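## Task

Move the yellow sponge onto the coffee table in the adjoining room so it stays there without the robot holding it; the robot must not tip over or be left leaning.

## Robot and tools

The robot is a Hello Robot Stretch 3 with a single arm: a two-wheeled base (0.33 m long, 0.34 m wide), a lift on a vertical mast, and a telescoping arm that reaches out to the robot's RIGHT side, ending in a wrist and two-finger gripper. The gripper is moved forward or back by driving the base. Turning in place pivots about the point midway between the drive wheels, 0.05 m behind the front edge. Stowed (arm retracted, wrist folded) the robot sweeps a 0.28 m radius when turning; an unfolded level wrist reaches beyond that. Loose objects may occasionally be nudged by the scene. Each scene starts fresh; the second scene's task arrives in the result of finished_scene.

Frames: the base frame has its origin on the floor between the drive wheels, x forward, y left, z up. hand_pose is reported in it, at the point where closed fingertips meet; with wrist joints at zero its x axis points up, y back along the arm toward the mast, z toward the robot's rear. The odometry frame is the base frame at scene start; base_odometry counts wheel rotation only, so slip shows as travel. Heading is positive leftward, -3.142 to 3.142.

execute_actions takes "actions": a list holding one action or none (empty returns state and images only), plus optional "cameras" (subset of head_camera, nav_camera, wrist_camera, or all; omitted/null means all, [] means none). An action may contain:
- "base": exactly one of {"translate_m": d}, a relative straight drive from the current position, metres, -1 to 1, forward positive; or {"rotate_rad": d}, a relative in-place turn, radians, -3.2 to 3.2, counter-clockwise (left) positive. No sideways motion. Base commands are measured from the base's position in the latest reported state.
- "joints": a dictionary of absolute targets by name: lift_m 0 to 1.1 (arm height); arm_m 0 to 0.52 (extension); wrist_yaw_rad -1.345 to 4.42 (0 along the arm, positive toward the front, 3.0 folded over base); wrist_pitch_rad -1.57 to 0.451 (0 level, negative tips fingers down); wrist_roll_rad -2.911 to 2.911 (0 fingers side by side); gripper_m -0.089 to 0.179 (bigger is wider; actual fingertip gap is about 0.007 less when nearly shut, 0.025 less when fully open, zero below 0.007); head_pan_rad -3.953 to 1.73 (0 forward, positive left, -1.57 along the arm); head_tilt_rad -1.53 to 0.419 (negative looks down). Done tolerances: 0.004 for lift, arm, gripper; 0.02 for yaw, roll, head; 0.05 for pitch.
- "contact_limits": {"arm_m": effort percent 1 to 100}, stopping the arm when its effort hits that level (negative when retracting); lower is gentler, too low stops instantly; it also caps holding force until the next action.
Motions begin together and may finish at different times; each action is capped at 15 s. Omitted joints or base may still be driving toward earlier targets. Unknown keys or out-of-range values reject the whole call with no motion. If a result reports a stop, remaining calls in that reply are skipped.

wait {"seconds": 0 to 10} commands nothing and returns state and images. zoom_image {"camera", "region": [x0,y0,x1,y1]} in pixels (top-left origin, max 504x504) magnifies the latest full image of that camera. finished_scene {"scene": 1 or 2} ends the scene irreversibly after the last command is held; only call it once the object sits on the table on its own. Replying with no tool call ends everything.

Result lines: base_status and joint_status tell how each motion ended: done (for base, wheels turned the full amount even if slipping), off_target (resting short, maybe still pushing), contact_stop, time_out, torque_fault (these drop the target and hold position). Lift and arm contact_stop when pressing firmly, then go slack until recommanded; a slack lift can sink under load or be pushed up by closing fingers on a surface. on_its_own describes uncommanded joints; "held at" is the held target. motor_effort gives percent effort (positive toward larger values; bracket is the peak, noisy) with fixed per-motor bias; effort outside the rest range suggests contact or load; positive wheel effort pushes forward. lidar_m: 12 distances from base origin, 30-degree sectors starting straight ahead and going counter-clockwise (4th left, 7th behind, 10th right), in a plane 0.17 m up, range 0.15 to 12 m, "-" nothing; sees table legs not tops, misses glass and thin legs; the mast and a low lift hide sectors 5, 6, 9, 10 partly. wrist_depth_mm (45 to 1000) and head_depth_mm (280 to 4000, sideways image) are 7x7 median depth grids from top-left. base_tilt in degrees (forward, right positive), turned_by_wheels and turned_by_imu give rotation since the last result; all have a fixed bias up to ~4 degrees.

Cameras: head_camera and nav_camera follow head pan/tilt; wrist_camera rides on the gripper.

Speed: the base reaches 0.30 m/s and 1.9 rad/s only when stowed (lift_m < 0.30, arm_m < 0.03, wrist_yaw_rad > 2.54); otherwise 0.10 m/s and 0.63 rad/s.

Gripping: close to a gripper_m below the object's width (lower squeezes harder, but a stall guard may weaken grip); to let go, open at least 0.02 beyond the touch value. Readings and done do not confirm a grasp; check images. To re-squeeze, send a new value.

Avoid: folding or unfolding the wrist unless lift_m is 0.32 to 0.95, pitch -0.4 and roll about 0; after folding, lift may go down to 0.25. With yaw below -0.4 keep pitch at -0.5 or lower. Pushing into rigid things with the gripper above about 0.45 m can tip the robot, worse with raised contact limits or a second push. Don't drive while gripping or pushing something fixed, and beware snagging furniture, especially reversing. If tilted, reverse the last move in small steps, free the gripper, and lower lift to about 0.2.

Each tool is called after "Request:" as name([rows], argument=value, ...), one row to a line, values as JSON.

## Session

Request:
execute_actions(actions=[])

Scene clock: 0.00 s.
base_odometry: x=+0.000 y=+0.000 heading=+0.000 (m, m, rad; odometry frame)
turned_by_wheels: +0.000 (rad since the last result)
turned_by_imu: +0.000 (rad since the last result)
base_tilt: forward=+0.9 right=+0.9 (deg)
lidar_m: 0.68 0.66 0.68 0.93 2.50 2.67 1.66 1.47 1.03 0.75 0.72 0.75
head_depth_mm: 847 858 859 862 870 883 889 / 799 808 814 824 832 845 854 / 746 752 760 767 778 782 792 / 697 705 710 718 726 734 736 / 655 664 667 674 684 686 693 / 619 626 633 637 641 649 654 / 589 594 596 602 608 612 616
base_status: not commanded
joint_positions: lift_m=+0.307 arm_m=+0.001 wrist_yaw_rad=+3.049 wrist_pitch_rad=-0.502 wrist_roll_rad=+0.010 gripper_m=+0.037 head_pan_rad=+0.016 head_tilt_rad=+0.006
joint_status: not commanded
motor_effort: left_wheel=+1 right_wheel=+0 lift_m=+28 arm_m=+1 wrist_yaw_rad=+0 wrist_pitch_rad=+4 wrist_roll_rad=+0 gripper_m=+0 head_pan_rad=+0 head_tilt_rad=+1 (%)
hand_pose: x=-0.0016 y=+0.0664 z=+0.3014 quat_wxyz=(+0.208, +0.695, +0.143, +0.673) (m; base frame)
wrist_depth_mm: - - - - 853 662 538 / - - - - 885 698 561 / 825 815 - 781 777 711 589 / 665 657 657 650 639 638 602 / 560 555 552 558 548 541 531 / 485 - - - - 470 464 / 439 - - - 414 413 412
pictures: head_camera (sideways: a quarter turn clockwise sets it upright), nav_camera (sideways: a quarter turn counterclockwise sets it upright), wrist_camera
Images, in order (width x height): head_camera 896x504, nav_camera 672x504, wrist_camera 644x364.

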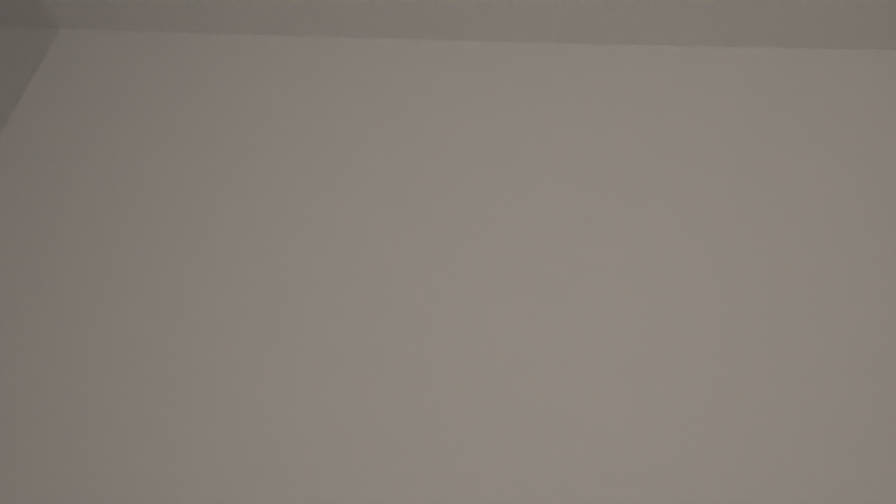

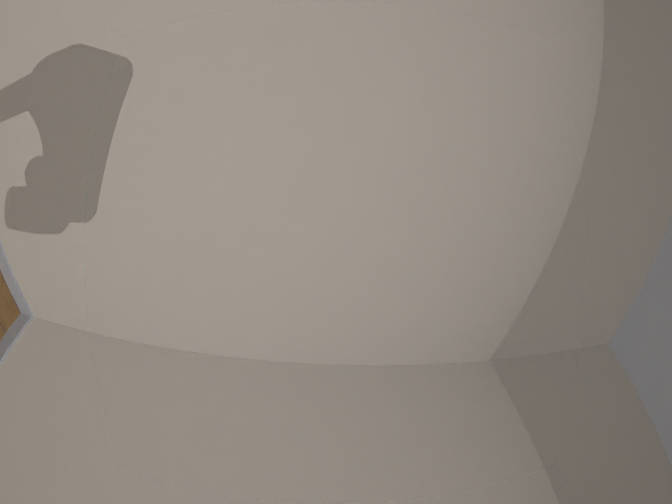

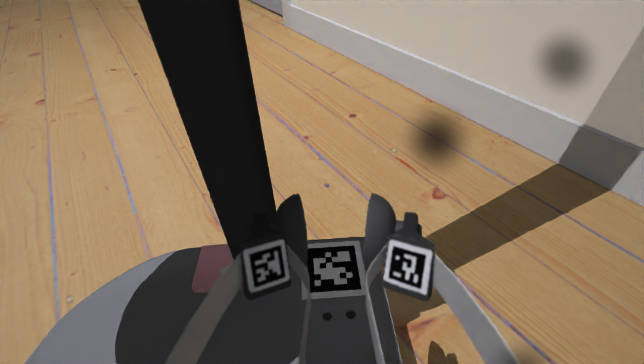

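Request:
execute_actions([
  {"joints":{"head_pan_rad":1.7,"head_tilt_rad":-0.45}},
], cameras=["head_camera","nav_camera"])

Request:
execute_actions([
  {"joints":{"head_pan_rad":-3.3}},
], cameras=["head_camera","nav_camera"])

Scene clock: 2.30 s.
base_odometry: x=+0.000 y=+0.000 heading=+0.000 (m, m, rad; odometry frame)
turned_by_wheels: +0.000 (rad since the last result)
turned_by_imu: +0.000 (rad since the last result)
base_tilt: forward=+0.9 right=+0.9 (deg)
lidar_m: 0.68 0.66 0.68 0.93 2.51 2.66 1.66 1.47 1.03 0.75 0.72 0.75
head_depth_mm: 823 865 903 946 1006 1068 1132 / 942 996 1053 1123 1192 1286 1291 / 1113 1182 1272 1380 1496 1502 1319 / 1426 1543 1683 1853 1899 1601 1315 / 1815 2020 2228 2470 2004 1599 1328 / 2369 2699 3014 2749 2026 1590 1347 / 2537 2720 2931 2793 2103 - -
base_status: not commanded
joint_positions: lift_m=+0.307 arm_m=+0.001 wrist_yaw_rad=+3.049 wrist_pitch_rad=-0.502 wrist_roll_rad=+0.010 gripper_m=+0.037 head_pan_rad=+1.693 head_tilt_rad=-0.444
joint_status: all done
motor_effort: left_wheel=+1(0) right_wheel=+0(0) lift_m=+28(28) arm_m=+2(0) wrist_yaw_rad=+0(0) wrist_pitch_rad=+4(4) wrist_roll_rad=+0(0) gripper_m=-1(1) head_pan_rad=+3(37) head_tilt_rad=-1(19) (%)
hand_pose: x=-0.0016 y=+0.0664 z=+0.3014 quat_wxyz=(+0.208, +0.695, +0.143, +0.673) (m; base frame)
wrist_depth_mm: - - - - 847 665 540 / - - - - 908 698 558 / 812 813 - 788 767 710 592 / 663 660 655 641 640 635 606 / 569 557 555 561 549 536 530 / 488 - - - - 467 459 / 435 - - - 415 414 413
pictures: head_camera (sideways: a quarter turn clockwise sets it upright), nav_camera (sideways: a quarter turn counterclockwise sets it upright)
Images, in order (width x height): head_camera 896x504, nav_camera 672x504.

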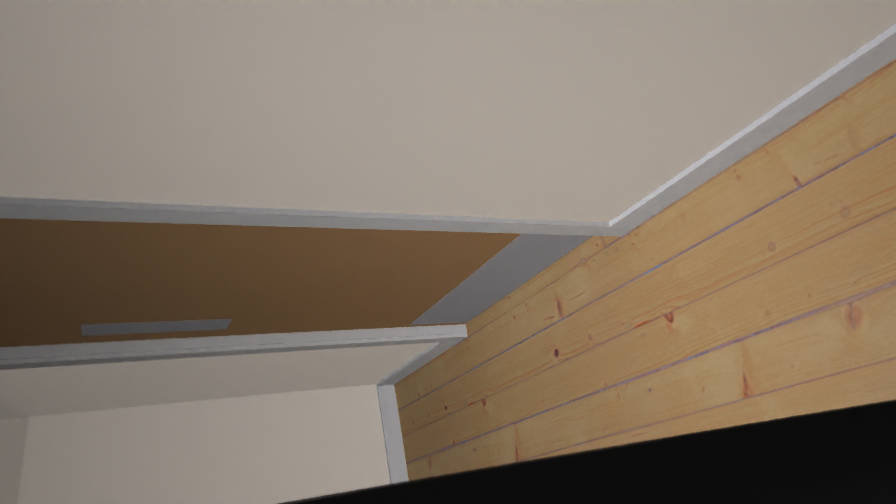

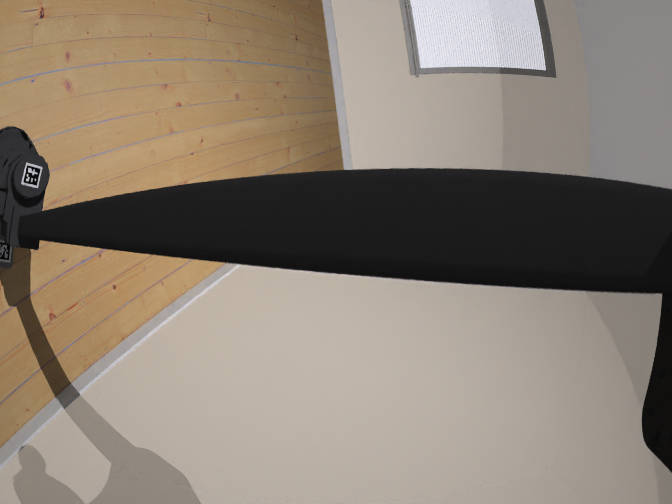

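Scene clock: 4.90 s.
base_odometry: x=+0.000 y=+0.000 heading=+0.000 (m, m, rad; odometry frame)
turned_by_wheels: +0.000 (rad since the last result)
turned_by_imu: +0.000 (rad since the last result)
base_tilt: forward=+0.9 right=+0.9 (deg)
lidar_m: 0.68 0.66 0.68 0.93 2.51 2.68 1.66 1.47 1.03 0.75 0.72 0.75
head_depth_mm: 2691 3048 3364 2768 2044 1611 1326 / 2464 2748 3072 2793 2035 1598 1330 / 2258 2485 2743 2803 2014 1595 1316 / 2080 2261 2458 2645 2032 1603 1318 / 1910 2052 1690 2401 1981 1598 1324 / 1802 1883 1554 2256 2031 1601 1317 / 1673 1773 1399 2101 2046 1588 1320
base_status: not commanded
joint_positions: lift_m=+0.307 arm_m=+0.001 wrist_yaw_rad=+3.049 wrist_pitch_rad=-0.502 wrist_roll_rad=+0.010 gripper_m=+0.037 head_pan_rad=-3.293 head_tilt_rad=-0.444
joint_status: all done
motor_effort: left_wheel=+1(1) right_wheel=+0(0) lift_m=+28(28) arm_m=+0(1) wrist_yaw_rad=+0(0) wrist_pitch_rad=+4(4) wrist_roll_rad=+0(0) gripper_m=+0(1) head_pan_rad=-3(37) head_tilt_rad=-2(2) (%)
hand_pose: x=-0.0016 y=+0.0664 z=+0.3014 quat_wxyz=(+0.208, +0.695, +0.143, +0.673) (m; base frame)
wrist_depth_mm: - - - - 854 666 536 / - - - 998 903 701 563 / 814 810 - 780 770 702 590 / 665 655 652 646 633 617 594 / 565 554 555 560 547 535 530 / 486 - - - - 466 461 / 438 - - - 412 413 410
pictures: head_camera (sideways: a quarter turn clockwise sets it upright), nav_camera (sideways: a quarter turn counterclockwise sets it upright)
Images, in order (width x height): head_camera 896x504, nav_camera 672x504.

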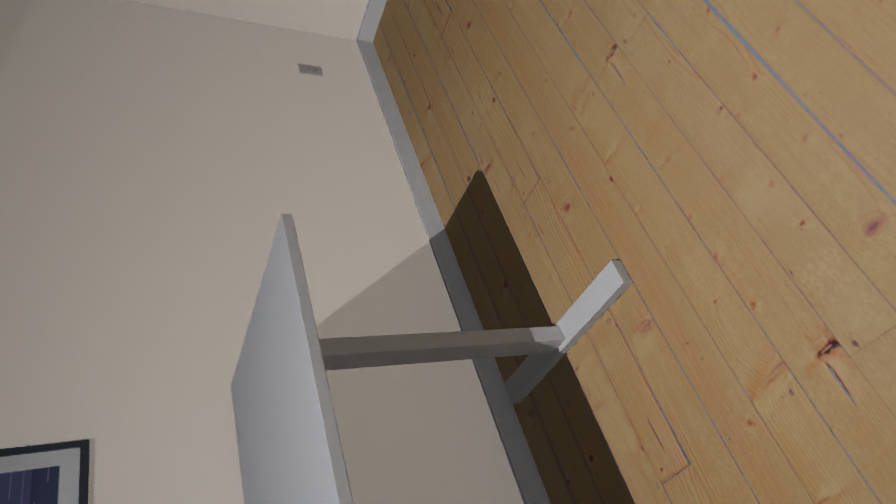

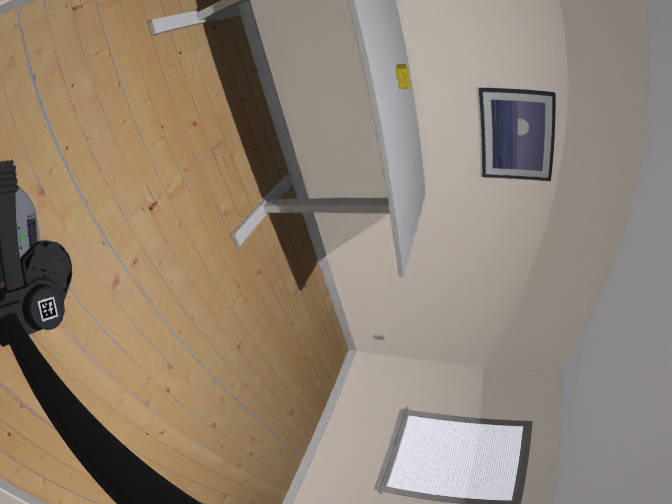

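Request:
execute_actions([
  {"base":{"rotate_rad":-2.6}},
], cameras=[])

Request:
execute_actions([
  {"base":{"translate_m":0.55},"joints":{"head_pan_rad":0,"head_tilt_rad":-0.5}},
], cameras=["head_camera","nav_camera"])

Scene clock: 12.13 s.
base_odometry: x=+0.000 y=+0.000 heading=-2.600 (m, m, rad; odometry frame)
turned_by_wheels: -2.600 (rad since the last result)
turned_by_imu: -2.621 (rad since the last result)
base_tilt: forward=+1.0 right=+0.9 (deg)
lidar_m: 1.47 1.02 0.75 0.72 0.75 0.68 0.66 0.69 0.95 2.64 2.64 1.66
head_depth_mm: 566 617 678 758 850 974 1128 / 557 607 666 742 835 948 1102 / 549 598 653 725 813 929 1067 / 541 588 643 712 796 902 1040 / 533 578 631 700 778 878 1013 / 526 569 622 684 767 860 989 / 519 560 614 677 749 841 960
base_status: done
joint_positions: lift_m=+0.307 arm_m=+0.001 wrist_yaw_rad=+3.049 wrist_pitch_rad=-0.502 wrist_roll_rad=+0.010 gripper_m=+0.037 head_pan_rad=-3.293 head_tilt_rad=-0.444
joint_status: not commanded
motor_effort: left_wheel=+3(6) right_wheel=-2(4) lift_m=+28(28) arm_m=+1(1) wrist_yaw_rad=+0(0) wrist_pitch_rad=+4(3) wrist_roll_rad=+0(0) gripper_m=-1(0) head_pan_rad=-2(2) head_tilt_rad=-2(2) (%)
hand_pose: x=-0.0016 y=+0.0664 z=+0.3014 quat_wxyz=(+0.208, +0.695, +0.143, +0.673) (m; base frame)
wrist_depth_mm: 696 716 730 748 741 738 762 / 763 809 799 794 819 822 861 / 769 795 - 789 767 764 764 / 661 658 652 638 638 634 627 / 564 556 546 562 543 534 529 / 485 - - - - 470 456 / 439 - - - 413 410 416
pictures: none
No camera images: the call's "cameras" was empty. Leave "cameras" out to get every camera's image.

Scene clock: 18.90 s.
base_odometry: x=-0.471 y=-0.284 heading=-2.600 (m, m, rad; odometry frame)
turned_by_wheels: +0.000 (rad since the last result)
turned_by_imu: +0.001 (rad since the last result)
base_tilt: forward=+0.9 right=+1.0 (deg)
lidar_m: 1.32 0.94 0.75 0.72 0.75 1.03 1.21 1.26 1.73 3.07 1.23 1.22
head_depth_mm: 1101 1201 1020 684 1683 1538 1276 / 1100 1204 913 681 1691 1523 1278 / 1099 1202 1015 678 1696 1532 1285 / 1096 1202 1015 679 1682 1542 1282 / 1099 1201 1011 679 1683 1518 1283 / 1092 1194 1008 677 1685 1528 1279 / 1098 1202 1003 673 1130 1403 1249
base_status: done
joint_positions: lift_m=+0.307 arm_m=+0.001 wrist_yaw_rad=+3.049 wrist_pitch_rad=-0.502 wrist_roll_rad=+0.010 gripper_m=+0.037 head_pan_rad=-0.007 head_tilt_rad=-0.494
joint_status: all done
motor_effort: left_wheel=+3(8) right_wheel=-2(3) lift_m=+28(28) arm_m=+1(1) wrist_yaw_rad=+0(0) wrist_pitch_rad=+4(4) wrist_roll_rad=+0(0) gripper_m=-1(0) head_pan_rad=+3(36) head_tilt_rad=-1(8) (%)
hand_pose: x=-0.0016 y=+0.0664 z=+0.3014 quat_wxyz=(+0.208, +0.695, +0.143, +0.673) (m; base frame)
wrist_depth_mm: 691 708 719 723 740 750 776 / 763 792 800 801 803 830 842 / 812 808 - 786 779 759 770 / 671 655 656 641 641 627 607 / 556 559 550 561 544 541 531 / 485 - - - - 472 460 / 435 - - - 419 411 411
pictures: head_camera (sideways: a quarter turn clockwise sets it upright), nav_camera (sideways: a quarter turn counterclockwise sets it upright)
Images, in order (width x height): head_camera 896x504, nav_camera 672x504.

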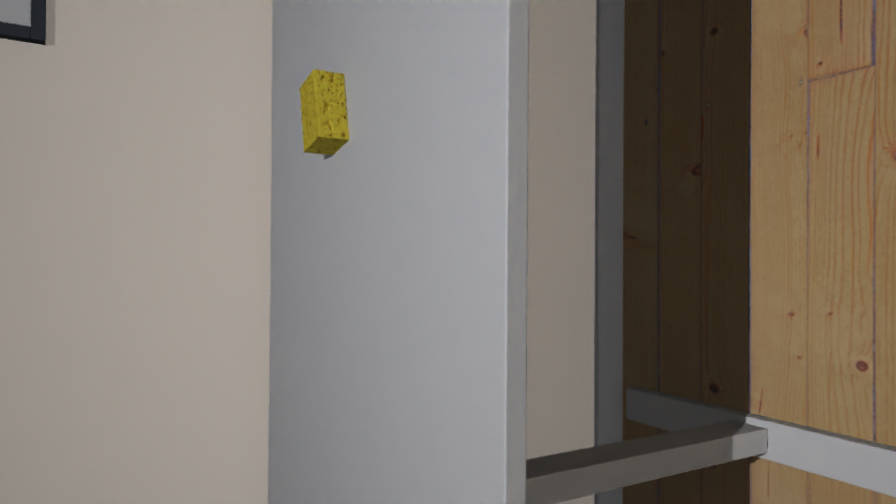

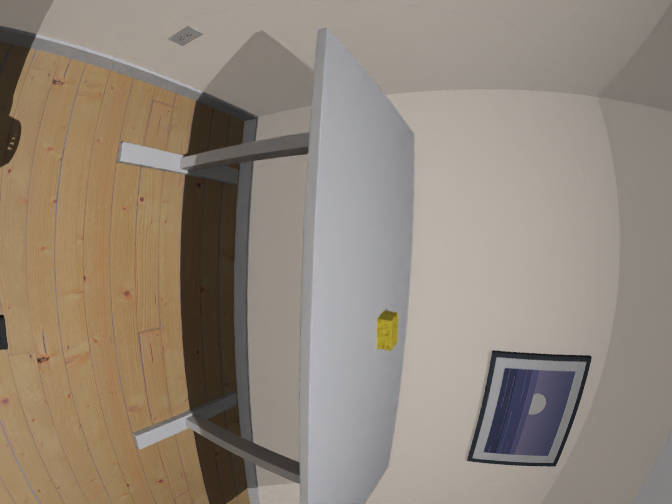

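Request:
execute_actions([
  {"base":{"translate_m":0.12},"joints":{"lift_m":0.94,"wrist_pitch_rad":-0.4}},
], cameras=[])

Request:
execute_actions([
  {"base":{"rotate_rad":1.56},"joints":{"head_pan_rad":-1.57,"head_tilt_rad":-0.5}},
], cameras=[])

Request:
execute_actions([
  {"base":{"translate_m":-0.18},"joints":{"lift_m":1.08}},
], cameras=[])

Request:
execute_actions([
  {"joints":{"wrist_yaw_rad":0,"gripper_m":0.179}},
])

Scene clock: 26.70 s.
base_odometry: x=-0.574 y=-0.346 heading=-2.600 (m, m, rad; odometry frame)
turned_by_wheels: +0.000 (rad since the last result)
turned_by_imu: +0.001 (rad since the last result)
base_tilt: forward=+0.9 right=+0.8 (deg)
lidar_m: 1.20 0.83 0.74 0.72 0.75 1.03 1.33 1.38 1.95 3.07 1.14 1.24
head_depth_mm: 993 1089 1021 682 532 1542 1281 / 998 1082 1021 681 529 1542 1289 / 986 1085 1016 678 530 1529 1278 / 995 1085 1011 680 530 1516 1283 / 994 1079 1006 680 528 1520 1287 / 990 1079 1004 675 528 1541 1279 / 996 1081 1001 672 526 1140 1221
base_status: done
joint_positions: lift_m=+0.940 arm_m=+0.001 wrist_yaw_rad=+3.049 wrist_pitch_rad=-0.422 wrist_roll_rad=+0.010 gripper_m=+0.037 head_pan_rad=-0.007 head_tilt_rad=-0.494
joint_status: all done
motor_effort: left_wheel=+3(8) right_wheel=-2(3) lift_m=+32(34) arm_m=+2(1) wrist_yaw_rad=+0(0) wrist_pitch_rad=+7(8) wrist_roll_rad=+0(0) gripper_m=-2(0) head_pan_rad=+4(3) head_tilt_rad=-2(1) (%)
hand_pose: x=-0.0006 y=+0.0771 z=+0.9515 quat_wxyz=(+0.181, +0.700, +0.116, +0.681) (m; base frame)
wrist_depth_mm: 682 687 697 709 718 726 701 / 748 749 781 776 805 818 815 / 842 845 - 858 877 895 913 / 923 955 - 980 984 998 - / - - - - - - - / - - - - - - - / - - - - - - 993
pictures: none
No camera images: the call's "cameras" was empty. Leave "cameras" out to get every camera's image.

Scene clock: 30.17 s.
base_odometry: x=-0.574 y=-0.346 heading=-1.040 (m, m, rad; odometry frame)
turned_by_wheels: +1.560 (rad since the last result)
turned_by_imu: +1.574 (rad since the last result)
base_tilt: forward=+1.0 right=+0.9 (deg)
lidar_m: 0.72 0.74 1.02 1.33 1.38 1.93 3.06 1.14 1.25 1.20 0.83 0.74
head_depth_mm: 998 1093 1020 680 531 - - / 997 1087 1020 681 531 1605 - / 992 1096 1010 681 530 1623 - / 995 1097 1013 678 529 1580 - / 997 1094 1009 677 526 1604 - / 995 1092 1002 673 527 1527 - / 1000 1096 1005 673 527 1137 1241
base_status: done
joint_positions: lift_m=+0.940 arm_m=+0.001 wrist_yaw_rad=+3.049 wrist_pitch_rad=-0.422 wrist_roll_rad=+0.010 gripper_m=+0.037 head_pan_rad=-1.563 head_tilt_rad=-0.494
joint_status: all done
motor_effort: left_wheel=-1(5) right_wheel=+2(5) lift_m=+31(32) arm_m=+1(1) wrist_yaw_rad=+0(0) wrist_pitch_rad=+7(8) wrist_roll_rad=+0(0) gripper_m=+0(1) head_pan_rad=-3(39) head_tilt_rad=-2(1) (%)
hand_pose: x=-0.0006 y=+0.0771 z=+0.9515 quat_wxyz=(+0.181, +0.700, +0.116, +0.681) (m; base frame)
wrist_depth_mm: - - - - - - 800 / - - - - - - 836 / - - - - - - 823 / - - - - - - 839 / - - - - - - 850 / - - - - - - 848 / - - - - - - 865
pictures: none
No camera images: the call's "cameras" was empty. Leave "cameras" out to get every camera's image.

Scene clock: 33.03 s.
base_odometry: x=-0.665 y=-0.190 heading=-1.040 (m, m, rad; odometry frame)
turned_by_wheels: +0.000 (rad since the last result)
turned_by_imu: +0.000 (rad since the last result)
base_tilt: forward=+1.0 right=+0.9 (deg)
lidar_m: 0.90 0.93 1.27 1.33 1.38 1.93 2.88 1.71 1.01 1.20 0.92 0.93
head_depth_mm: 1004 1059 - - - 1536 1346 / 1003 1058 - - - - - / 992 1055 - - - - - / 1002 1086 1112 - - 1530 - / 998 1093 1121 - - 1509 1276 / 998 1089 1084 - - 1510 1287 / 995 1085 996 - - 1498 1275
base_status: done
joint_positions: lift_m=+1.080 arm_m=+0.001 wrist_yaw_rad=+3.049 wrist_pitch_rad=-0.422 wrist_roll_rad=+0.010 gripper_m=+0.037 head_pan_rad=-1.563 head_tilt_rad=-0.494
joint_status: all done
motor_effort: left_wheel=-1(6) right_wheel=+2(3) lift_m=+32(32) arm_m=+1(0) wrist_yaw_rad=+0(0) wrist_pitch_rad=+7(7) wrist_roll_rad=+0(0) gripper_m=+0(0) head_pan_rad=-2(2) head_tilt_rad=-1(2) (%)
hand_pose: x=-0.0006 y=+0.0772 z=+1.0916 quat_wxyz=(+0.181, +0.700, +0.115, +0.681) (m; base frame)
wrist_depth_mm: - - - - - - - / - - - - - - - / - - - - - - - / - - - - - - - / - - - - - - - / - - - - - - - / - - - - - - -
pictures: none
No camera images: the call's "cameras" was empty. Leave "cameras" out to get every camera's image.

Scene clock: 35.57 s.
base_odometry: x=-0.665 y=-0.190 heading=-1.040 (m, m, rad; odometry frame)
turned_by_wheels: +0.000 (rad since the last result)
turned_by_imu: +0.000 (rad since the last result)
base_tilt: forward=+0.9 right=+0.9 (deg)
lidar_m: 0.90 0.93 1.27 1.33 1.38 1.94 2.88 1.71 1.01 1.20 0.92 0.93
head_depth_mm: 1003 1057 - - - - 1234 / 997 1054 - - - - - / 998 1054 - - - - 1221 / 997 1075 - 648 - 1525 1289 / 998 1095 996 674 509 1531 1277 / 993 1093 1003 707 528 1532 1283 / 1000 1095 1001 673 526 1542 1280
base_status: not commanded
joint_positions: lift_m=+1.080 arm_m=+0.001 wrist_yaw_rad=+0.002 wrist_pitch_rad=-0.422 wrist_roll_rad=+0.010 gripper_m=+0.179 head_pan_rad=-1.563 head_tilt_rad=-0.494
joint_status: all done
motor_effort: left_wheel=-2(2) right_wheel=+2(2) lift_m=+32(31) arm_m=+1(1) wrist_yaw_rad=-3(3) wrist_pitch_rad=+8(8) wrist_roll_rad=+0(0) gripper_m=-1(83) head_pan_rad=-3(2) head_tilt_rad=-2(1) (%)
hand_pose: x=-0.0211 y=-0.3697 z=+1.0916 quat_wxyz=(+0.688, +0.148, -0.694, -0.148) (m; base frame)
wrist_depth_mm: 907 906 892 894 890 874 853 / 829 766 761 692 723 712 688 / 565 558 548 540 533 522 519 / 436 435 428 428 423 414 414 / 359 370 355 351 350 346 352 / 314 301 303 300 297 295 - / - - - - - - -
pictures: head_camera (sideways: a quarter turn clockwise sets it upright), nav_camera (sideways: a quarter turn counterclockwise sets it upright), wrist_camera
Images, in order (width x height): head_camera 896x504, nav_camera 672x504, wrist_camera 644x364.

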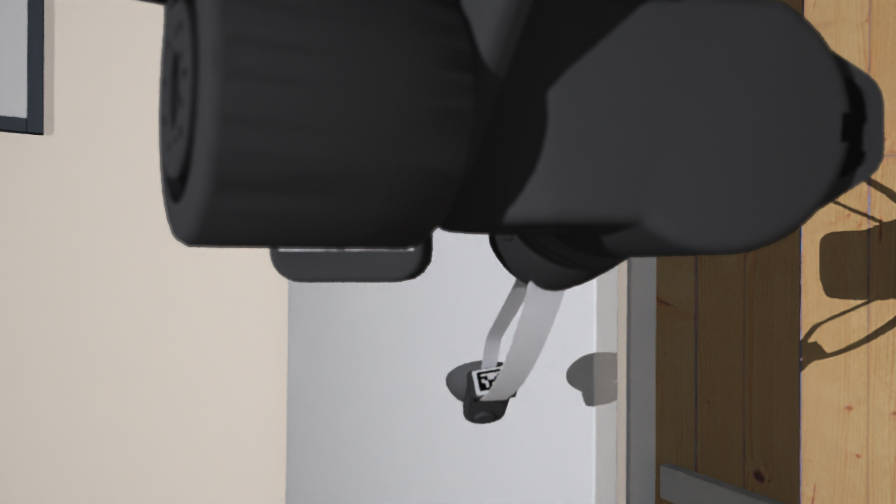

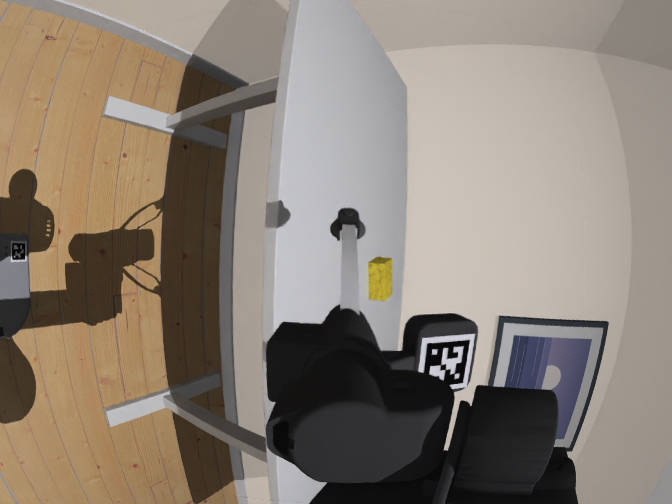

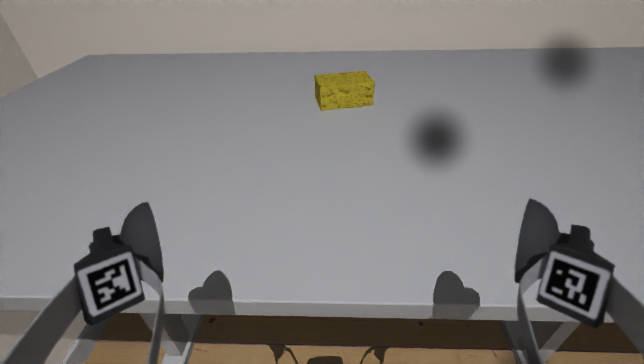

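Request:
execute_actions([
  {"joints":{"arm_m":0.28,"lift_m":1.0}},
], cameras=["wrist_camera"])

Scene clock: 39.40 s.
base_odometry: x=-0.665 y=-0.190 heading=-1.040 (m, m, rad; odometry frame)
turned_by_wheels: +0.000 (rad since the last result)
turned_by_imu: +0.001 (rad since the last result)
base_tilt: forward=+0.9 right=+0.9 (deg)
lidar_m: 0.90 0.93 1.27 1.33 1.38 1.93 2.88 1.71 1.01 1.20 0.92 0.93
head_depth_mm: 998 1085 - 651 532 1531 1291 / 993 1076 - 649 532 1533 1285 / 1001 1072 - 650 528 1541 1276 / 991 1097 1006 645 529 1532 1275 / 1000 1091 1005 660 530 1532 1289 / 997 1089 1002 674 527 1549 1281 / 998 1095 1000 672 526 1531 1279
base_status: not commanded
joint_positions: lift_m=+1.000 arm_m=+0.280 wrist_yaw_rad=+0.001 wrist_pitch_rad=-0.422 wrist_roll_rad=+0.010 gripper_m=+0.179 head_pan_rad=-1.563 head_tilt_rad=-0.494
joint_status: all done
motor_effort: left_wheel=-2(2) right_wheel=+2(2) lift_m=+25(26) arm_m=+3(4) wrist_yaw_rad=-1(3) wrist_pitch_rad=+8(7) wrist_roll_rad=+0(0) gripper_m=+1(0) head_pan_rad=-3(2) head_tilt_rad=-2(2) (%)
hand_pose: x=-0.0214 y=-0.6487 z=+1.0120 quat_wxyz=(+0.688, +0.148, -0.694, -0.149) (m; base frame)
wrist_depth_mm: 638 631 623 626 623 616 602 / 529 520 512 503 493 483 476 / 385 379 373 316 330 359 353 / 303 297 295 291 288 285 281 / 248 254 243 241 238 238 241 / 216 204 206 206 204 203 - / 178 181 181 179 177 177 173
pictures: wrist_camera
Images, in order (width x height): wrist_camera 644x364.

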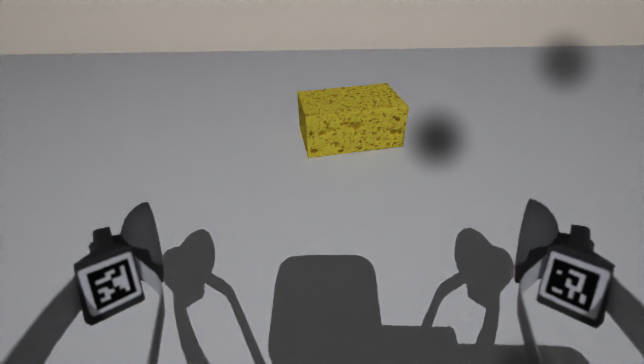

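Request:
execute_actions([
  {"joints":{"arm_m":0.43,"lift_m":0.985}},
], cameras=["wrist_camera"])

Scene clock: 42.30 s.
base_odometry: x=-0.665 y=-0.190 heading=-1.040 (m, m, rad; odometry frame)
turned_by_wheels: +0.000 (rad since the last result)
turned_by_imu: +0.001 (rad since the last result)
base_tilt: forward=+1.0 right=+1.0 (deg)
lidar_m: 0.90 0.93 1.27 1.33 1.38 1.93 2.87 1.71 1.01 1.20 0.92 0.93
head_depth_mm: 995 1087 - 635 530 1535 1287 / 994 1074 887 678 532 1548 1280 / 999 1056 - 680 528 1535 1275 / 996 1083 1042 679 527 1540 1277 / 995 1091 1004 673 529 1532 1281 / 996 1097 1001 673 528 1526 1273 / 996 1091 1000 673 528 1523 1274
base_status: not commanded
joint_positions: lift_m=+0.985 arm_m=+0.430 wrist_yaw_rad=+0.001 wrist_pitch_rad=-0.422 wrist_roll_rad=+0.010 gripper_m=+0.179 head_pan_rad=-1.563 head_tilt_rad=-0.494
joint_status: all done
motor_effort: left_wheel=-2(2) right_wheel=+2(2) lift_m=+24(25) arm_m=+3(1) wrist_yaw_rad=-1(1) wrist_pitch_rad=+8(7) wrist_roll_rad=+0(0) gripper_m=+0(0) head_pan_rad=-3(2) head_tilt_rad=-1(3) (%)
hand_pose: x=-0.0214 y=-0.7987 z=+0.9970 quat_wxyz=(+0.688, +0.148, -0.694, -0.149) (m; base frame)
wrist_depth_mm: 495 492 488 480 480 476 467 / 481 471 463 457 446 442 432 / 351 343 340 335 330 329 321 / 273 271 268 191 190 260 257 / 225 230 222 178 190 217 220 / 197 187 189 187 187 183 - / 162 165 164 163 162 161 158
pictures: wrist_camera
Images, in order (width x height): wrist_camera 644x364.

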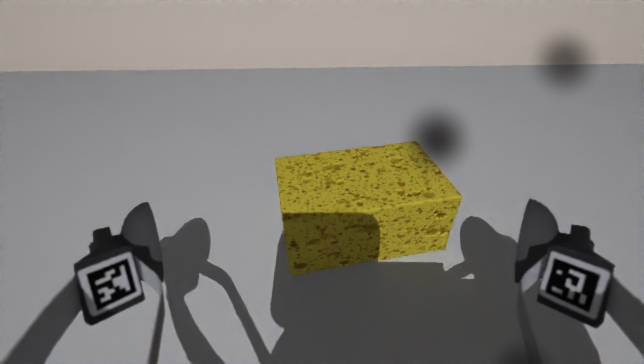

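Request:
execute_actions([
  {"joints":{"arm_m":0.475}},
], cameras=[])

Request:
execute_actions([
  {"joints":{"gripper_m":0.05}},
], cameras=["wrist_camera"])

Request:
execute_actions([
  {"joints":{"lift_m":1.06}},
], cameras=["wrist_camera"])

Scene clock: 44.37 s.
base_odometry: x=-0.665 y=-0.190 heading=-1.040 (m, m, rad; odometry frame)
turned_by_wheels: +0.000 (rad since the last result)
turned_by_imu: +0.000 (rad since the last result)
base_tilt: forward=+0.9 right=+0.9 (deg)
lidar_m: 0.90 0.93 1.27 1.33 1.38 1.93 2.88 1.71 1.01 1.20 0.92 0.93
head_depth_mm: 997 1095 - 653 532 1540 1284 / 998 1071 947 681 532 1532 1288 / 1004 1065 833 678 529 1533 1278 / 996 1079 914 675 528 1535 1282 / 996 1094 1001 677 527 1522 1276 / 999 1095 997 675 528 1527 1272 / 994 1084 998 674 526 1532 1283
base_status: not commanded
joint_positions: lift_m=+0.985 arm_m=+0.475 wrist_yaw_rad=+0.001 wrist_pitch_rad=-0.422 wrist_roll_rad=+0.010 gripper_m=+0.179 head_pan_rad=-1.563 head_tilt_rad=-0.494
joint_status: all done
motor_effort: left_wheel=-2(2) right_wheel=+2(2) lift_m=+25(25) arm_m=+3(3) wrist_yaw_rad=-1(0) wrist_pitch_rad=+7(8) wrist_roll_rad=+0(0) gripper_m=+2(0) head_pan_rad=-2(2) head_tilt_rad=-2(2) (%)
hand_pose: x=-0.0214 y=-0.8437 z=+0.9970 quat_wxyz=(+0.688, +0.148, -0.694, -0.149) (m; base frame)
wrist_depth_mm: 451 446 442 441 443 433 430 / 482 472 463 463 451 436 430 / 347 345 343 333 331 326 323 / 274 270 267 266 261 261 256 / 224 231 220 159 157 215 220 / 196 187 188 138 142 174 - / 161 165 165 154 158 161 158
pictures: none
No camera images: the call's "cameras" was empty. Leave "cameras" out to get every camera's image.

Scene clock: 46.13 s.
base_odometry: x=-0.665 y=-0.190 heading=-1.040 (m, m, rad; odometry frame)
turned_by_wheels: +0.000 (rad since the last result)
turned_by_imu: +0.000 (rad since the last result)
base_tilt: forward=+0.9 right=+1.0 (deg)
lidar_m: 0.90 0.93 1.27 1.33 1.37 1.94 2.88 1.71 1.01 1.20 0.92 0.93
head_depth_mm: 1001 1092 - 652 531 1542 1285 / 992 1075 948 681 532 1542 1281 / 994 1058 863 680 528 1537 1285 / 996 1081 941 677 528 1526 1283 / 996 1093 1006 676 526 1544 1279 / 1002 1089 1002 675 527 1528 1288 / 1003 1086 996 672 526 1528 1275
base_status: not commanded
joint_positions: lift_m=+0.985 arm_m=+0.475 wrist_yaw_rad=+0.001 wrist_pitch_rad=-0.422 wrist_roll_rad=+0.010 gripper_m=+0.051 head_pan_rad=-1.563 head_tilt_rad=-0.494
joint_status: all done
motor_effort: left_wheel=-2(2) right_wheel=+2(2) lift_m=+24(25) arm_m=+4(5) wrist_yaw_rad=+0(1) wrist_pitch_rad=+7(8) wrist_roll_rad=+0(0) gripper_m=-24(95) head_pan_rad=-2(2) head_tilt_rad=-1(3) (%)
hand_pose: x=-0.0214 y=-0.8437 z=+0.9970 quat_wxyz=(+0.688, +0.148, -0.694, -0.149) (m; base frame)
wrist_depth_mm: 454 449 447 441 437 437 431 / 477 474 472 465 451 440 430 / 351 346 338 337 330 327 321 / 275 269 270 266 261 260 258 / 225 223 162 158 157 219 213 / 192 190 143 143 152 184 183 / 166 165 160 160 162 161 160
pictures: wrist_camera
Images, in order (width x height): wrist_camera 644x364.

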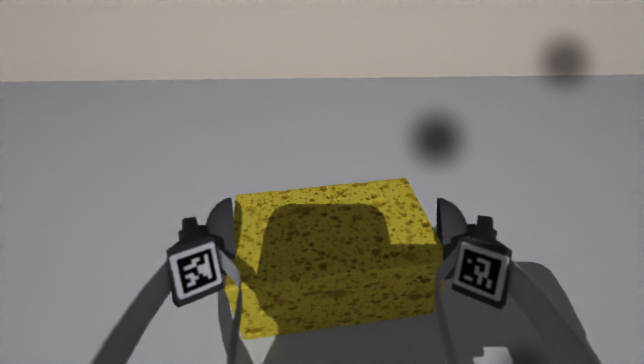

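Scene clock: 47.63 s.
base_odometry: x=-0.665 y=-0.190 heading=-1.040 (m, m, rad; odometry frame)
turned_by_wheels: +0.000 (rad since the last result)
turned_by_imu: +0.000 (rad since the last result)
base_tilt: forward=+1.0 right=+0.9 (deg)
lidar_m: 0.90 0.93 1.27 1.33 1.38 1.93 2.88 1.71 1.01 1.20 0.92 0.94
head_depth_mm: 986 - 1016 681 531 1543 1286 / 984 1105 1007 679 531 1528 1285 / 982 - 943 679 530 1544 1281 / 1001 1092 887 677 529 1530 1284 / 997 1095 1006 675 529 1538 1279 / 993 1088 1002 675 526 1521 1272 / 999 1091 999 673 527 1544 1277
base_status: not commanded
joint_positions: lift_m=+1.060 arm_m=+0.475 wrist_yaw_rad=+0.001 wrist_pitch_rad=-0.422 wrist_roll_rad=+0.010 gripper_m=+0.057 head_pan_rad=-1.563 head_tilt_rad=-0.494
joint_status: all done
on_its_own: gripper_m is held at +0.056, not at your +0.050, by its stall guard, which is still easing
motor_effort: left_wheel=-2(2) right_wheel=+2(2) lift_m=+32(34) arm_m=+4(4) wrist_yaw_rad=+0(1) wrist_pitch_rad=+7(8) wrist_roll_rad=+0(0) gripper_m=-19(23) head_pan_rad=-2(2) head_tilt_rad=-1(2) (%)
hand_pose: x=-0.0214 y=-0.8437 z=+1.0717 quat_wxyz=(+0.688, +0.148, -0.694, -0.149) (m; base frame)
wrist_depth_mm: 453 448 444 443 436 433 430 / 495 493 491 484 479 478 472 / 506 506 498 492 486 478 472 / 402 398 395 390 384 381 375 / 329 327 161 157 156 319 313 / 279 277 143 143 151 266 268 / 243 243 234 228 236 235 235
pictures: wrist_camera
Images, in order (width x height): wrist_camera 644x364.

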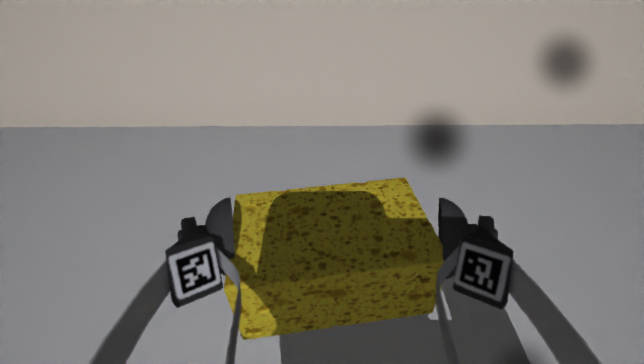

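Request:
execute_actions([
  {"joints":{"arm_m":0,"gripper_m":0.058}},
], cameras=[])

Request:
execute_actions([
  {"joints":{"wrist_yaw_rad":1.7}},
], cameras=[])

Request:
execute_actions([
  {"joints":{"lift_m":0.88}},
], cameras=[])

Request:
execute_actions([
  {"joints":{"wrist_yaw_rad":2.95,"head_pan_rad":-0.5,"head_tilt_rad":-0.6},"base":{"rotate_rad":3.1}},
], cameras=["wrist_camera"])

Request:
execute_actions([
  {"base":{"translate_m":1.0}},
], cameras=[])

Request:
execute_actions([
  {"base":{"translate_m":0.6},"joints":{"head_pan_rad":-1.2}},
])

Scene clock: 53.87 s.
base_odometry: x=-0.665 y=-0.190 heading=-1.040 (m, m, rad; odometry frame)
turned_by_wheels: +0.000 (rad since the last result)
turned_by_imu: +0.001 (rad since the last result)
base_tilt: forward=+0.9 right=+0.9 (deg)
lidar_m: 0.90 0.93 1.27 1.33 1.38 1.94 2.88 1.71 1.01 1.20 0.92 0.93
head_depth_mm: 1000 1090 - - - - 1226 / 996 1093 - - - - - / 999 1093 - - - - - / 999 1097 1157 - - 1537 1257 / 1001 1092 1003 710 511 1524 1275 / 1000 1094 1008 679 528 1526 1284 / 1004 1090 1002 670 526 1532 1279
base_status: not commanded
joint_positions: lift_m=+1.060 arm_m=+0.001 wrist_yaw_rad=+0.001 wrist_pitch_rad=-0.422 wrist_roll_rad=+0.010 gripper_m=+0.059 head_pan_rad=-1.563 head_tilt_rad=-0.494
joint_status: all done
motor_effort: left_wheel=-2(1) right_wheel=+2(2) lift_m=+31(32) arm_m=+0(1) wrist_yaw_rad=-1(1) wrist_pitch_rad=+7(8) wrist_roll_rad=+0(0) gripper_m=-19(29) head_pan_rad=-2(2) head_tilt_rad=-2(3) (%)
hand_pose: x=-0.0214 y=-0.3699 z=+1.0717 quat_wxyz=(+0.688, +0.148, -0.694, -0.149) (m; base frame)
wrist_depth_mm: 911 904 883 875 870 848 847 / 723 708 690 682 662 655 644 / 523 518 510 497 489 480 474 / 407 401 397 393 384 383 379 / 331 331 161 158 156 323 317 / 294 289 143 143 151 281 275 / - - - - - - -
pictures: none
No camera images: the call's "cameras" was empty. Leave "cameras" out to get every camera's image.

Scene clock: 55.70 s.
base_odometry: x=-0.665 y=-0.190 heading=-1.040 (m, m, rad; odometry frame)
turned_by_wheels: +0.000 (rad since the last result)
turned_by_imu: +0.000 (rad since the last result)
base_tilt: forward=+0.9 right=+0.9 (deg)
lidar_m: 0.90 0.93 1.28 1.33 1.38 1.93 2.88 1.71 1.01 1.20 0.92 0.93
head_depth_mm: 1000 1092 - - - - 1281 / 999 1088 - - - - 1257 / 998 1092 - - - - 1229 / 999 1096 1080 709 528 - - / 1001 1093 1010 678 529 - - / 999 1090 1002 676 527 1621 - / 990 1090 1001 674 526 - -
base_status: not commanded
joint_positions: lift_m=+1.060 arm_m=+0.001 wrist_yaw_rad=+1.698 wrist_pitch_rad=-0.422 wrist_roll_rad=+0.010 gripper_m=+0.059 head_pan_rad=-1.563 head_tilt_rad=-0.494
joint_status: all done
motor_effort: left_wheel=-1(3) right_wheel=+2(2) lift_m=+31(32) arm_m=-2(1) wrist_yaw_rad=+3(3) wrist_pitch_rad=+7(8) wrist_roll_rad=+0(0) gripper_m=-20(20) head_pan_rad=-2(2) head_tilt_rad=-2(2) (%)
hand_pose: x=+0.2008 y=-0.1177 z=+1.0717 quat_wxyz=(+0.567, +0.619, -0.348, +0.418) (m; base frame)
wrist_depth_mm: 890 849 803 777 734 712 667 / 992 939 895 847 798 775 735 / - - - 950 907 848 483 / - - - - 973 961 411 / - - 161 157 156 - - / - - 142 143 151 - - / - - - - - - -
pictures: none
No camera images: the call's "cameras" was empty. Leave "cameras" out to get every camera's image.

Scene clock: 58.17 s.
base_odometry: x=-0.665 y=-0.190 heading=-1.040 (m, m, rad; odometry frame)
turned_by_wheels: +0.000 (rad since the last result)
turned_by_imu: +0.000 (rad since the last result)
base_tilt: forward=+1.0 right=+0.9 (deg)
lidar_m: 0.90 0.93 1.27 1.33 1.38 1.94 2.88 1.71 1.01 1.20 0.92 0.93
head_depth_mm: 998 1096 1016 683 532 1552 - / 1002 1091 1016 682 530 1530 - / 997 1088 1013 678 531 1537 - / 999 1091 1006 677 530 1531 1261 / 1003 1094 1003 678 529 1521 1279 / 1000 1092 999 677 527 1514 1275 / 1000 1089 1000 674 526 1531 1285
base_status: not commanded
joint_positions: lift_m=+0.880 arm_m=+0.001 wrist_yaw_rad=+1.698 wrist_pitch_rad=-0.422 wrist_roll_rad=+0.010 gripper_m=+0.059 head_pan_rad=-1.563 head_tilt_rad=-0.494
joint_status: all done
motor_effort: left_wheel=-2(2) right_wheel=+2(2) lift_m=+25(27) arm_m=-1(0) wrist_yaw_rad=+2(2) wrist_pitch_rad=+7(8) wrist_roll_rad=+0(0) gripper_m=-21(20) head_pan_rad=-2(2) head_tilt_rad=-1(2) (%)
hand_pose: x=+0.2008 y=-0.1177 z=+0.8920 quat_wxyz=(+0.567, +0.619, -0.348, +0.418) (m; base frame)
wrist_depth_mm: 890 849 813 774 739 716 688 / 983 949 900 861 819 786 752 / - - 998 959 906 856 830 / - - - - 983 954 897 / - - 162 157 156 - - / - - 142 144 152 - - / - - - 953 - - -
pictures: none
No camera images: the call's "cameras" was empty. Leave "cameras" out to get every camera's image.

Scene clock: 64.00 s.
base_odometry: x=-0.665 y=-0.190 heading=+2.060 (m, m, rad; odometry frame)
turned_by_wheels: +3.100 (rad since the last result)
turned_by_imu: +3.128 (rad since the last result)
base_tilt: forward=+1.0 right=+0.9 (deg)
lidar_m: 2.88 1.78 1.01 1.20 0.92 0.94 0.90 0.92 1.23 1.33 1.36 1.86
head_depth_mm: 1523 1607 1719 1837 1745 1431 1224 / 1710 1833 2003 2112 1729 1431 1216 / 1945 2092 2289 2184 1726 1430 1228 / 2162 2377 2684 2178 1711 1428 1219 / 2578 2933 2945 2197 1738 1428 1207 / 2635 2893 2956 2177 1723 1427 1211 / 2475 2712 2843 2150 1730 1420 1210
base_status: done
joint_positions: lift_m=+0.880 arm_m=+0.001 wrist_yaw_rad=+2.948 wrist_pitch_rad=-0.422 wrist_roll_rad=+0.009 gripper_m=+0.059 head_pan_rad=-0.507 head_tilt_rad=-0.592
joint_status: all done
motor_effort: left_wheel=-2(6) right_wheel=+3(6) lift_m=+25(25) arm_m=-1(1) wrist_yaw_rad=+2(3) wrist_pitch_rad=+7(7) wrist_roll_rad=+0(0) gripper_m=-19(19) head_pan_rad=+3(36) head_tilt_rad=-2(9) (%)
hand_pose: x=+0.0218 y=+0.0738 z=+0.8920 quat_wxyz=(+0.215, +0.705, +0.080, +0.671) (m; base frame)
wrist_depth_mm: 378 - - - - - - / - - - - - - - / 851 - - - - - - / - - - - - - - / - - 159 157 156 - - / - - 140 144 151 - - / - - - 979 - - 997
pictures: wrist_camera
Images, in order (width x height): wrist_camera 644x364.

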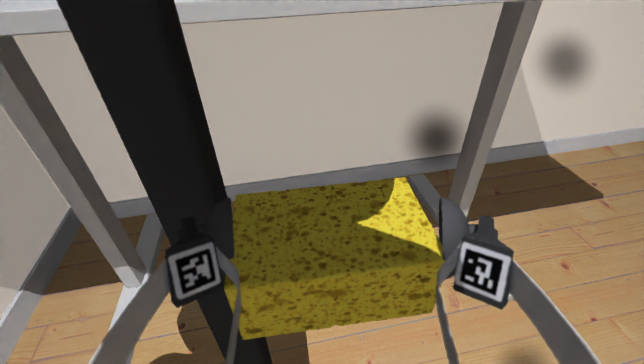

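Scene clock: 75.30 s.
base_odometry: x=-1.135 y=+0.692 heading=+2.060 (m, m, rad; odometry frame)
turned_by_wheels: +0.000 (rad since the last result)
turned_by_imu: +0.001 (rad since the last result)
base_tilt: forward=+0.9 right=+0.9 (deg)
lidar_m: 1.88 1.84 1.31 1.24 1.27 1.69 1.90 1.91 1.35 1.28 1.36 1.76
head_depth_mm: 1427 1540 1672 1834 1743 1428 1222 / 1595 1706 1879 2003 1723 1430 1218 / 1816 1961 2185 2182 1735 1427 1223 / 1878 2103 2412 2214 1719 1433 1216 / 1777 1955 2185 2170 1709 1417 1206 / 1670 1831 2051 2156 1724 1426 1208 / 1605 1764 1937 2088 1735 1408 1217
base_status: done
joint_positions: lift_m=+0.880 arm_m=+0.001 wrist_yaw_rad=+2.948 wrist_pitch_rad=-0.422 wrist_roll_rad=+0.009 gripper_m=+0.059 head_pan_rad=-0.507 head_tilt_rad=-0.592
joint_status: not commanded
motor_effort: left_wheel=-2(3) right_wheel=+2(5) lift_m=+25(25) arm_m=-1(1) wrist_yaw_rad=+2(2) wrist_pitch_rad=+7(8) wrist_roll_rad=+0(0) gripper_m=-21(20) head_pan_rad=+3(3) head_tilt_rad=-2(2) (%)
hand_pose: x=+0.0218 y=+0.0738 z=+0.8920 quat_wxyz=(+0.215, +0.705, +0.080, +0.671) (m; base frame)
wrist_depth_mm: - - - - - - - / - - - - - - - / - - - - - - - / - - - - - - - / - - 159 157 156 - - / - - 140 143 152 - - / - - 999 987 - - -
pictures: none
No camera images: the call's "cameras" was empty. Leave "cameras" out to get every camera's image.

Scene clock: 82.60 s.
base_odometry: x=-1.417 y=+1.222 heading=+2.060 (m, m, rad; odometry frame)
turned_by_wheels: +0.000 (rad since the last result)
turned_by_imu: +0.001 (rad since the last result)
base_tilt: forward=+0.9 right=+1.0 (deg)
lidar_m: 1.27 1.31 1.33 1.27 1.30 1.20 2.50 1.87 1.34 1.30 1.33 1.34
head_depth_mm: 1043 1154 1285 1463 1621 1431 - / 1085 1198 1341 1508 1677 1460 - / 1108 1235 1387 1589 1719 1472 - / 1137 1257 1416 1624 1713 1428 1246 / 1157 1289 1464 1670 1731 1422 1216 / 1195 1340 1530 1781 1728 1425 1219 / 1244 1403 1602 1873 1719 1419 1216
base_status: done
joint_positions: lift_m=+0.880 arm_m=+0.001 wrist_yaw_rad=+2.948 wrist_pitch_rad=-0.422 wrist_roll_rad=+0.009 gripper_m=+0.059 head_pan_rad=-1.193 head_tilt_rad=-0.593
joint_status: all done
motor_effort: left_wheel=-2(4) right_wheel=+2(6) lift_m=+25(25) arm_m=-1(1) wrist_yaw_rad=+2(2) wrist_pitch_rad=+7(7) wrist_roll_rad=+0(0) gripper_m=-20(19) head_pan_rad=-2(31) head_tilt_rad=-2(3) (%)
hand_pose: x=+0.0218 y=+0.0738 z=+0.8920 quat_wxyz=(+0.215, +0.705, +0.080, +0.671) (m; base frame)
wrist_depth_mm: - - - - - - - / - - - - - - - / - - - - - - - / - - - - - - - / - - 158 158 156 - - / - - 140 143 152 - - / - - - 978 - - -
pictures: head_camera (sideways: a quarter turn clockwise sets it upright), nav_camera (sideways: a quarter turn counterclockwise sets it upright), wrist_camera
Images, in order (width x height): head_camera 896x504, nav_camera 672x504, wrist_camera 644x364.

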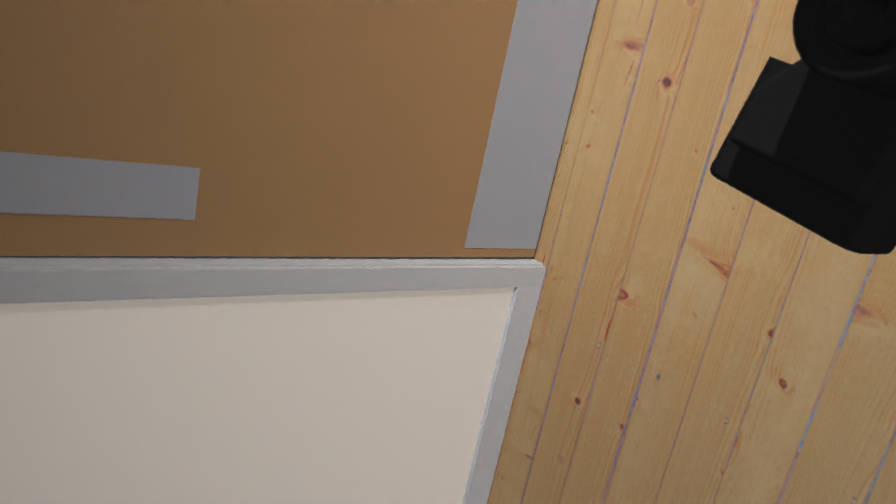

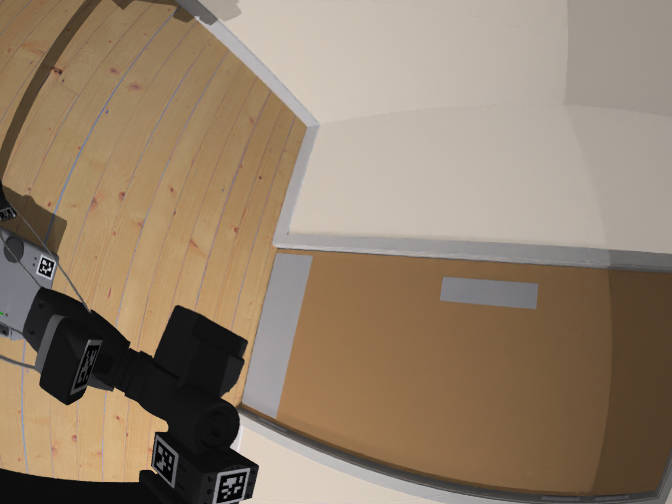

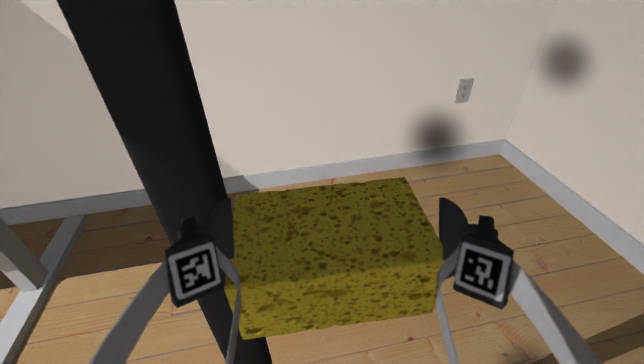

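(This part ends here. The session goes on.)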